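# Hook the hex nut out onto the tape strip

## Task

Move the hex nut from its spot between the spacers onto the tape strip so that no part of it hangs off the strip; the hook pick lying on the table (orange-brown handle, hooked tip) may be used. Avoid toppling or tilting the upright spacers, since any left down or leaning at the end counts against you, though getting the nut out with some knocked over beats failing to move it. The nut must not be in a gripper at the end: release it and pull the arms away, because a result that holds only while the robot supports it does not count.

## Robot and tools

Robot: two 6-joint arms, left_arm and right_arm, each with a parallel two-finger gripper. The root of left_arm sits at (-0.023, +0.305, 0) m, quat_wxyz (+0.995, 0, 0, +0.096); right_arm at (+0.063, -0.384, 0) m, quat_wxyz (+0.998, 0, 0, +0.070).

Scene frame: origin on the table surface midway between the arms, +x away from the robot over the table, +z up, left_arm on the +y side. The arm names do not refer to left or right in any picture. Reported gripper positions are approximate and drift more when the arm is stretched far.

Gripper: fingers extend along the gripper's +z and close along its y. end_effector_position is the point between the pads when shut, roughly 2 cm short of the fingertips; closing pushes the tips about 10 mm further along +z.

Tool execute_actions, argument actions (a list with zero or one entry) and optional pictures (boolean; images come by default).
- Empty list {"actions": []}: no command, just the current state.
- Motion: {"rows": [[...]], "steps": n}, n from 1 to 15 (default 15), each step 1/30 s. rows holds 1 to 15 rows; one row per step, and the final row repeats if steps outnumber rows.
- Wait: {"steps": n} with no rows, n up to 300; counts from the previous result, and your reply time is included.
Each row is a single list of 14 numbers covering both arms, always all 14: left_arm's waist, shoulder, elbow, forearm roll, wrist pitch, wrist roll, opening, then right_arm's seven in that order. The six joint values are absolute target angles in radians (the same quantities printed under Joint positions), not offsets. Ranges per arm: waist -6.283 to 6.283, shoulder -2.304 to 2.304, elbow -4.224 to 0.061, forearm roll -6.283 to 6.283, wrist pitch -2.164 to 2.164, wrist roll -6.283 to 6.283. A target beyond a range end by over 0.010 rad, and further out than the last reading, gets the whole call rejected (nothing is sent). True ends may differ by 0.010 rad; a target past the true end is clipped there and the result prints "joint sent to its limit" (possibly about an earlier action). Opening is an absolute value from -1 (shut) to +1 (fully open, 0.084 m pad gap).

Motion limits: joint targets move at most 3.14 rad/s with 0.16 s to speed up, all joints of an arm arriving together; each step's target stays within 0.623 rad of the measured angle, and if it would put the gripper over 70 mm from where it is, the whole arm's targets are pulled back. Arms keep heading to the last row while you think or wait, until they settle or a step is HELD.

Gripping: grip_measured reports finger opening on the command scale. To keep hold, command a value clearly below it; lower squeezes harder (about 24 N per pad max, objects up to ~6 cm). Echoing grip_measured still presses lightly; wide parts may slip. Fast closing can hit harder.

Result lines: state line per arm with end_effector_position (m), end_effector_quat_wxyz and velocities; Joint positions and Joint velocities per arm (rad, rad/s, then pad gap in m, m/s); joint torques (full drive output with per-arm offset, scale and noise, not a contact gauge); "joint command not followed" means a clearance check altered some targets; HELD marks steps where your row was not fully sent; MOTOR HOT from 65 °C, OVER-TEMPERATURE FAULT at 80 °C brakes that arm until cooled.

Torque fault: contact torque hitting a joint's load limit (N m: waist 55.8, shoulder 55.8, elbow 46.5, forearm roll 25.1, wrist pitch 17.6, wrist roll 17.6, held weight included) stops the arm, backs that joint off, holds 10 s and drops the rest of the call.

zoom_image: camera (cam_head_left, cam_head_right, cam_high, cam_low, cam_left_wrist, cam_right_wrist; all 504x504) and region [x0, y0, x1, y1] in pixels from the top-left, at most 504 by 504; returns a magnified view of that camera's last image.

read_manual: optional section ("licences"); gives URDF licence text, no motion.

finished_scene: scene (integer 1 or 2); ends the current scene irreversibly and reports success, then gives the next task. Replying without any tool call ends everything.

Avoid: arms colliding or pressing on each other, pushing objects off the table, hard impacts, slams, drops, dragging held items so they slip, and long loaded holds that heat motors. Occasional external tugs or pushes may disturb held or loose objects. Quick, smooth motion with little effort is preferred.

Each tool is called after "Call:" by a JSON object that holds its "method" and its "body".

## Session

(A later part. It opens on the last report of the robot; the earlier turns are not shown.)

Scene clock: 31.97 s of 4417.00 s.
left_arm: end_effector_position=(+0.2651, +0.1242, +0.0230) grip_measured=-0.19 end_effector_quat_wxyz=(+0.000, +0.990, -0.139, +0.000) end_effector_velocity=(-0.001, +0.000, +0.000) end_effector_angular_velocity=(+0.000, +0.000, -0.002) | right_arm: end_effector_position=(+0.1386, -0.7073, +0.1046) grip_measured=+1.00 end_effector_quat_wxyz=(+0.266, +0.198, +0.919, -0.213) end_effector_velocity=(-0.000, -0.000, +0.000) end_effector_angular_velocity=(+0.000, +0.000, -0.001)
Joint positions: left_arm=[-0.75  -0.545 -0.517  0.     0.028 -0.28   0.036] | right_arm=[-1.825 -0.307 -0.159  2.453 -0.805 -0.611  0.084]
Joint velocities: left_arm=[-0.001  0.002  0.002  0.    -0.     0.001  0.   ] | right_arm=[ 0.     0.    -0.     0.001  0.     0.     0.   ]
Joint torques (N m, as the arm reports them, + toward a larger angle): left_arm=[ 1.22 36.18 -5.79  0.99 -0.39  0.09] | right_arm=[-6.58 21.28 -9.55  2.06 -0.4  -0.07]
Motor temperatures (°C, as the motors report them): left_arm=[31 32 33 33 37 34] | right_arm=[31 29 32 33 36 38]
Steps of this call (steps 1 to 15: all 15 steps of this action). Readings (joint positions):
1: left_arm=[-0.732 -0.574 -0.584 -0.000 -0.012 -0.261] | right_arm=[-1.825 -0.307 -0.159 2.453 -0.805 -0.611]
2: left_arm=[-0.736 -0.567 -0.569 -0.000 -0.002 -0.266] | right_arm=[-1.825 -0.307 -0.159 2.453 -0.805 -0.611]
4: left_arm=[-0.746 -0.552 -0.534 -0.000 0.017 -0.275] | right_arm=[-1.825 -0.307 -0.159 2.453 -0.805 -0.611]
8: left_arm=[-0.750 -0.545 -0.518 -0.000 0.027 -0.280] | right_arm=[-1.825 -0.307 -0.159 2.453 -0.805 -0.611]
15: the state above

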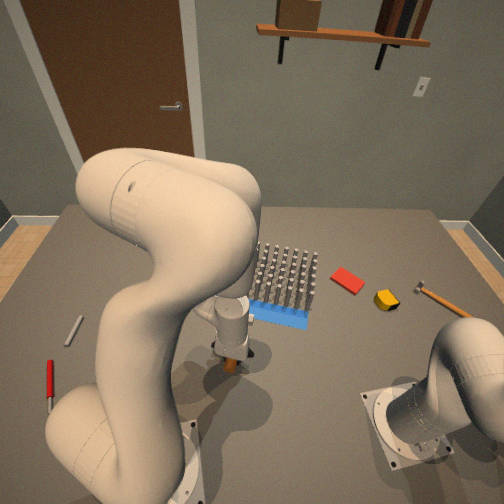

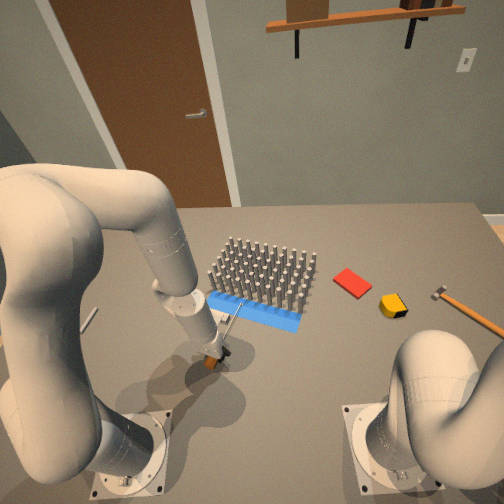

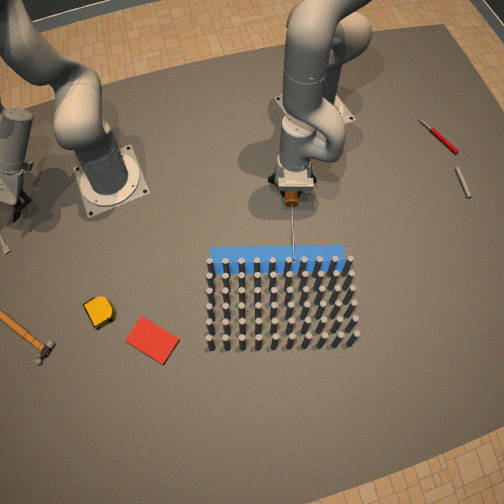

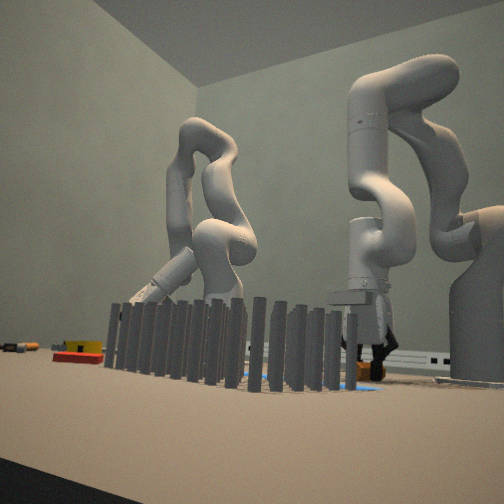

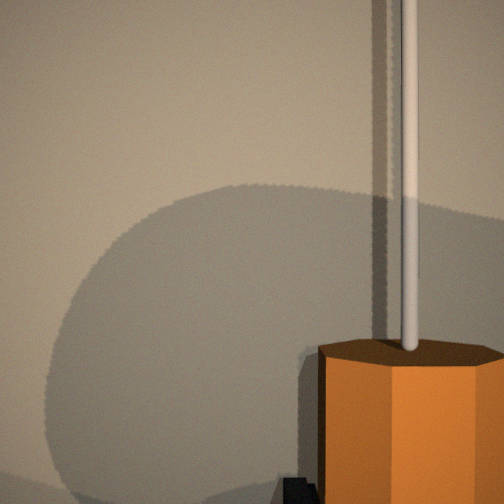

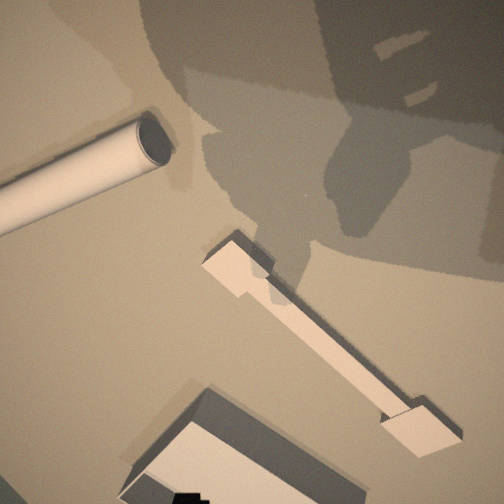

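Call:
{"method": "execute_actions", "body": {"actions": [{"rows": [[-0.7506, -0.4577, -0.4995, 0.0, -0.0418, -0.2802, -1, -1.825, -0.307, -0.159, 2.453, -0.805, -0.611, 1]], "steps": 10}], "pictures": false}}

Call:
{"method": "execute_actions", "body": {"actions": [{"rows": [[-0.8593, -0.3545, -0.2860, 0.0, 0.0685, -0.3889, -1, -1.825, -0.307, -0.159, 2.453, -0.805, -0.611, 1]], "steps": 12}], "pictures": false}}

Call:
{"method": "execute_actions", "body": {"actions": [{"rows": [[-0.8593, -0.4640, -0.3066, 0.0, 0.1574, -0.3889, -1, -1.825, -0.307, -0.159, 2.453, -0.805, -0.611, 1]], "steps": 10}], "pictures": false}}

Call:
{"method": "execute_actions", "body": {"actions": [{"rows": [[-0.8593, -0.4640, -0.3066, 0.0, 0.1574, -0.3889, 1, -1.825, -0.307, -0.159, 2.453, -0.805, -0.611, 1]], "steps": 12}], "pictures": false}}

Call:
{"method": "execute_actions", "body": {"actions": [{"rows": [[-0.8593, 0.0462, -0.2668, 0.0, -0.3130, -0.3889, 1, -1.825, -0.307, -0.159, 2.453, -0.805, -0.611, 1]], "steps": 15}]}}

Call:
{"method": "zoom_image", "body": {"camera": "cam_high", "region": [190, 170, 370, 360]}}

Scene clock: 34.97 s of 4417.00 s.
left_arm: end_effector_position=(+0.2648, +0.1243, +0.0498) grip_measured=-0.19 end_effector_quat_wxyz=(+0.000, +0.990, -0.139, +0.000) end_effector_velocity=(-0.005, +0.003, +0.000) end_effector_angular_velocity=(+0.007, +0.012, +0.001) | right_arm: end_effector_position=(+0.1386, -0.7073, +0.1046) grip_measured=+1.00 end_effector_quat_wxyz=(+0.266, +0.198, +0.919, -0.213) end_effector_velocity=(-0.000, +0.000, -0.000) end_effector_angular_velocity=(+0.000, +0.001, +0.000)
Joint positions: left_arm=[-0.751 -0.458 -0.5   -0.    -0.041 -0.28   0.036] | right_arm=[-1.825 -0.307 -0.159  2.453 -0.805 -0.611  0.084]
Joint velocities: left_arm=[ 0.     0.004  0.005 -0.    -0.012 -0.001  0.   ] | right_arm=[ 0.     0.     0.001  0.001  0.    -0.001 -0.   ]
Joint torques (N m, as the arm reports them, + toward a larger angle): left_arm=[-0.2  34.46 -8.71  0.67 -0.12 -0.06] | right_arm=[-6.11 21.42 -9.44  2.43 -0.4  -0.04]
Motor temperatures (°C, as the motors report them): left_arm=[31 32 33 33 37 34] | right_arm=[31 29 32 33 36 38]
Steps of this call (steps 1 to 15: the robot went on to your last target; steps 16 to 80: nothing new was sent; steps 81 to 90: all 10 steps of this action). Readings (joint positions):
81: left_arm=[-0.751 -0.544 -0.516 0.000 0.028 -0.280] | right_arm=[-1.825 -0.307 -0.159 2.453 -0.805 -0.611]
82: left_arm=[-0.751 -0.539 -0.515 0.000 0.023 -0.280] | right_arm=[-1.825 -0.307 -0.159 2.453 -0.805 -0.611]
84: left_arm=[-0.751 -0.496 -0.506 -0.000 -0.012 -0.280] | right_arm=[-1.825 -0.307 -0.159 2.453 -0.805 -0.611]
88: left_arm=[-0.751 -0.459 -0.500 0.000 -0.039 -0.280] | right_arm=[-1.825 -0.307 -0.159 2.453 -0.805 -0.611]
90: the state above

Scene clock: 35.37 s of 4417.00 s.
left_arm: end_effector_position=(+0.1781, +0.1460, +0.0500) grip_measured=-0.19 end_effector_quat_wxyz=(-0.000, +0.990, -0.139, -0.000) end_effector_velocity=(+0.004, -0.005, +0.002) end_effector_angular_velocity=(-0.020, -0.026, +0.007) | right_arm: end_effector_position=(+0.1386, -0.7073, +0.1046) grip_measured=+1.00 end_effector_quat_wxyz=(+0.266, +0.198, +0.919, -0.213) end_effector_velocity=(+0.000, -0.001, +0.000) end_effector_angular_velocity=(-0.001, -0.000, +0.001)
Joint positions: left_arm=[-0.858 -0.355 -0.288 -0.     0.067 -0.388  0.036] | right_arm=[-1.825 -0.307 -0.159  2.453 -0.805 -0.611  0.084]
Joint velocities: left_arm=[-0.007  0.012  0.006  0.002  0.026 -0.016  0.   ] | right_arm=[ 0.     0.    -0.001 -0.001 -0.     0.    -0.   ]
Joint torques (N m, as the arm reports them, + toward a larger angle): left_arm=[-3.24 27.87 -5.3   0.63 -0.39  0.18] | right_arm=[-7.1  20.84 -9.27  2.13 -0.54 -0.14]
Motor temperatures (°C, as the motors report them): left_arm=[31 32 33 33 37 34] | right_arm=[31 29 32 33 36 38]
Steps of this call (steps 1 to 12: all 12 steps of this action). Readings (joint positions):
1: left_arm=[-0.751 -0.458 -0.499 -0.000 -0.041 -0.280] | right_arm=[-1.825 -0.307 -0.159 2.453 -0.805 -0.611]
2: left_arm=[-0.753 -0.455 -0.494 0.000 -0.037 -0.284] | right_arm=[-1.825 -0.307 -0.159 2.453 -0.805 -0.611]
4: left_arm=[-0.781 -0.428 -0.440 0.000 -0.007 -0.313] | right_arm=[-1.825 -0.307 -0.159 2.453 -0.805 -0.611]
8: left_arm=[-0.850 -0.365 -0.304 -0.000 0.055 -0.377] | right_arm=[-1.825 -0.307 -0.159 2.453 -0.805 -0.611]
12: the state above

Scene clock: 35.70 s of 4417.00 s.
left_arm: end_effector_position=(+0.1776, +0.1461, +0.0243) grip_measured=-0.19 end_effector_quat_wxyz=(-0.000, +0.990, -0.139, -0.000) end_effector_velocity=(+0.003, -0.003, -0.001) end_effector_angular_velocity=(-0.009, -0.012, -0.001) | right_arm: end_effector_position=(+0.1386, -0.7073, +0.1046) grip_measured=+1.00 end_effector_quat_wxyz=(+0.266, +0.198, +0.919, -0.213) end_effector_velocity=(+0.000, +0.000, -0.000) end_effector_angular_velocity=(+0.000, -0.000, -0.000)
Joint positions: left_arm=[-0.859 -0.463 -0.307  0.     0.156 -0.389  0.036] | right_arm=[-1.825 -0.307 -0.159  2.453 -0.805 -0.611  0.084]
Joint velocities: left_arm=[-0.001 -0.006 -0.003 -0.001  0.018  0.001 -0.   ] | right_arm=[-0. -0.  0.  0. -0.  0. -0.]
Joint torques (N m, as the arm reports them, + toward a larger angle): left_arm=[-1.1  28.91 -3.43  0.36 -0.17  0.16] | right_arm=[-5.58 21.02 -9.01  2.28 -0.47 -0.03]
Motor temperatures (°C, as the motors report them): left_arm=[31 32 33 33 37 34] | right_arm=[31 29 32 33 36 38]
Steps of this call (steps 1 to 10: all 10 steps of this action). Readings (joint positions):
1: left_arm=[-0.859 -0.355 -0.288 0.000 0.068 -0.388] | right_arm=[-1.825 -0.307 -0.159 2.453 -0.805 -0.611]
2: left_arm=[-0.859 -0.361 -0.290 0.000 0.074 -0.389] | right_arm=[-1.825 -0.307 -0.159 2.453 -0.805 -0.611]
4: left_arm=[-0.859 -0.409 -0.300 0.000 0.114 -0.389] | right_arm=[-1.825 -0.307 -0.159 2.453 -0.805 -0.611]
8: left_arm=[-0.859 -0.462 -0.306 0.000 0.154 -0.389] | right_arm=[-1.825 -0.307 -0.159 2.453 -0.805 -0.611]
10: the state above

Scene clock: 36.10 s of 4417.00 s.
left_arm: end_effector_position=(+0.1776, +0.1461, +0.0241) grip_measured=+1.00 end_effector_quat_wxyz=(+0.000, +0.990, -0.139, +0.000) end_effector_velocity=(-0.000, +0.000, -0.000) end_effector_angular_velocity=(+0.000, +0.001, -0.000) | right_arm: end_effector_position=(+0.1386, -0.7073, +0.1046) grip_measured=+1.00 end_effector_quat_wxyz=(+0.266, +0.198, +0.919, -0.213) end_effector_velocity=(-0.000, -0.000, +0.000) end_effector_angular_velocity=(-0.001, +0.000, +0.001)
Joint positions: left_arm=[-0.859 -0.464 -0.307 -0.     0.157 -0.389  0.084] | right_arm=[-1.825 -0.307 -0.159  2.453 -0.805 -0.611  0.084]
Joint velocities: left_arm=[ 0.    -0.001 -0.     0.     0.    -0.     0.   ] | right_arm=[-0.    -0.    -0.001 -0.     0.    -0.001 -0.   ]
Joint torques (N m, as the arm reports them, + toward a larger angle): left_arm=[-1.73 29.11 -3.65  0.02 -0.35  0.04] | right_arm=[-5.95 21.98 -9.08  2.6  -0.6  -0.01]
Motor temperatures (°C, as the motors report them): left_arm=[31 32 33 33 37 34] | right_arm=[31 29 32 33 36 38]
Steps of this call (steps 1 to 12: all 12 steps of this action). Readings (joint positions):
1: left_arm=[-0.859 -0.463 -0.307 0.000 0.157 -0.389] | right_arm=[-1.825 -0.307 -0.159 2.453 -0.805 -0.611]
2: left_arm=[-0.859 -0.463 -0.307 0.000 0.157 -0.389] | right_arm=[-1.825 -0.307 -0.159 2.453 -0.805 -0.611]
4: left_arm=[-0.859 -0.463 -0.307 -0.000 0.157 -0.389] | right_arm=[-1.825 -0.307 -0.159 2.453 -0.805 -0.611]
8: left_arm=[-0.859 -0.464 -0.307 -0.000 0.157 -0.389] | right_arm=[-1.825 -0.307 -0.159 2.453 -0.805 -0.611]
12: the state above

Scene clock: 36.60 s of 4417.00 s.
left_arm: end_effector_position=(+0.1776, +0.1461, +0.1488) grip_measured=+1.00 end_effector_quat_wxyz=(-0.000, +0.990, -0.139, -0.000) end_effector_velocity=(-0.013, +0.010, +0.010) end_effector_angular_velocity=(+0.026, +0.032, -0.003) | right_arm: end_effector_position=(+0.1386, -0.7073, +0.1046) grip_measured=+1.00 end_effector_quat_wxyz=(+0.266, +0.198, +0.919, -0.213) end_effector_velocity=(-0.000, -0.001, +0.000) end_effector_angular_velocity=(-0.002, +0.000, -0.002)
Joint positions: left_arm=[-0.859  0.041 -0.267 -0.    -0.308 -0.389  0.084] | right_arm=[-1.825 -0.307 -0.159  2.453 -0.805 -0.611  0.084]
Joint velocities: left_arm=[-0.001  0.054  0.015  0.002 -0.08   0.001 -0.   ] | right_arm=[ 0.     0.    -0.001  0.002 -0.     0.    -0.   ]
Joint torques (N m, as the arm reports them, + toward a larger angle): left_arm=[ -1.31  12.11 -13.09   0.76   0.01   0.03] | right_arm=[-6.5  20.95 -9.53  2.52 -0.39 -0.15]
Motor temperatures (°C, as the motors report them): left_arm=[31 32 33 33 37 34] | right_arm=[31 29 32 33 36 38]
Steps of this call (steps 1 to 15: all 15 steps of this action). Readings (joint positions):
1: left_arm=[-0.859 -0.464 -0.307 0.000 0.157 -0.389] | right_arm=[-1.825 -0.307 -0.159 2.453 -0.805 -0.611]
2: left_arm=[-0.859 -0.458 -0.306 0.000 0.151 -0.389] | right_arm=[-1.825 -0.307 -0.159 2.453 -0.805 -0.611]
4: left_arm=[-0.859 -0.402 -0.301 0.000 0.096 -0.389] | right_arm=[-1.825 -0.307 -0.159 2.453 -0.805 -0.611]
8: left_arm=[-0.859 -0.165 -0.284 0.000 -0.118 -0.389] | right_arm=[-1.825 -0.307 -0.159 2.453 -0.805 -0.611]
15: the state above

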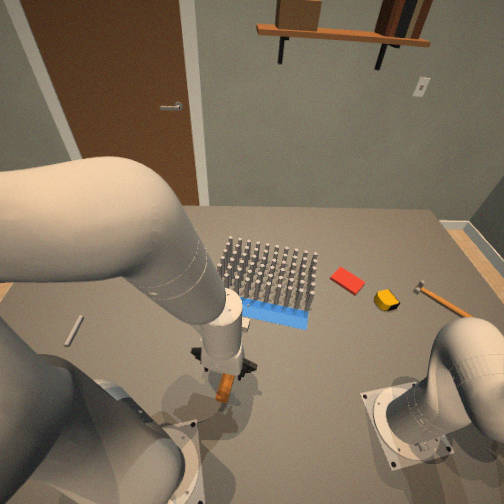

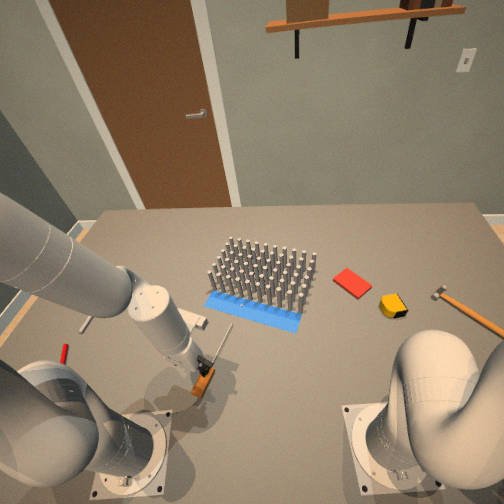

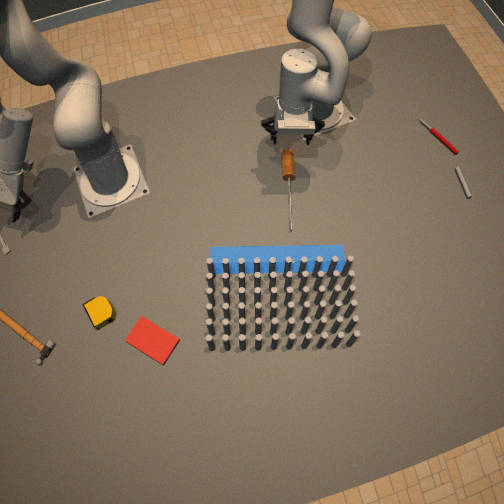

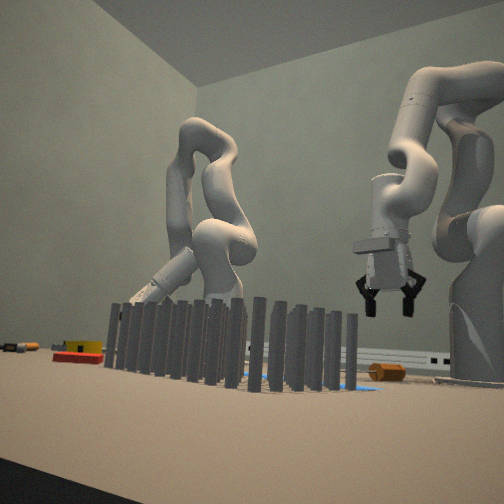

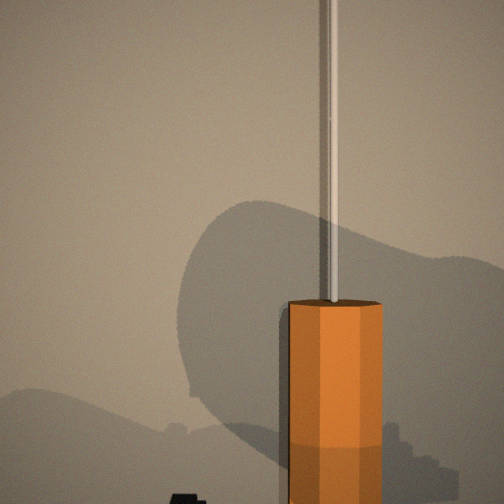

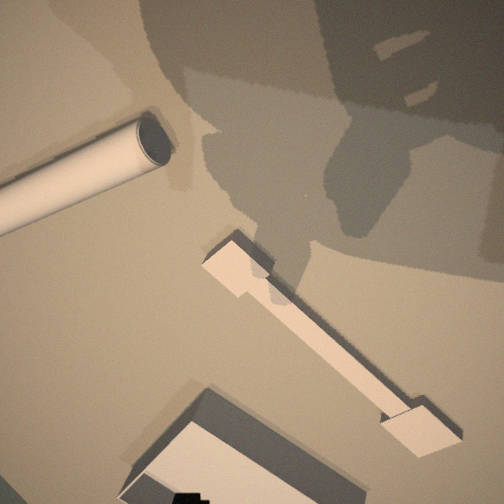

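Region (190, 170, 370, 360) of cam_high's 504x504 image, scaled by 2.653, with more detail than that image has; it fills the left 477 columns of this view, and the rest is white.

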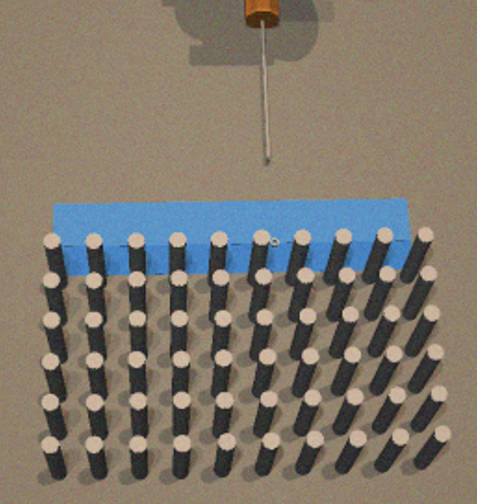

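The nut is on the tape and all spacers are still standing.

Call:
{"method": "finished_scene", "body": {"scene": 2}}

The scene is finished: the task was done.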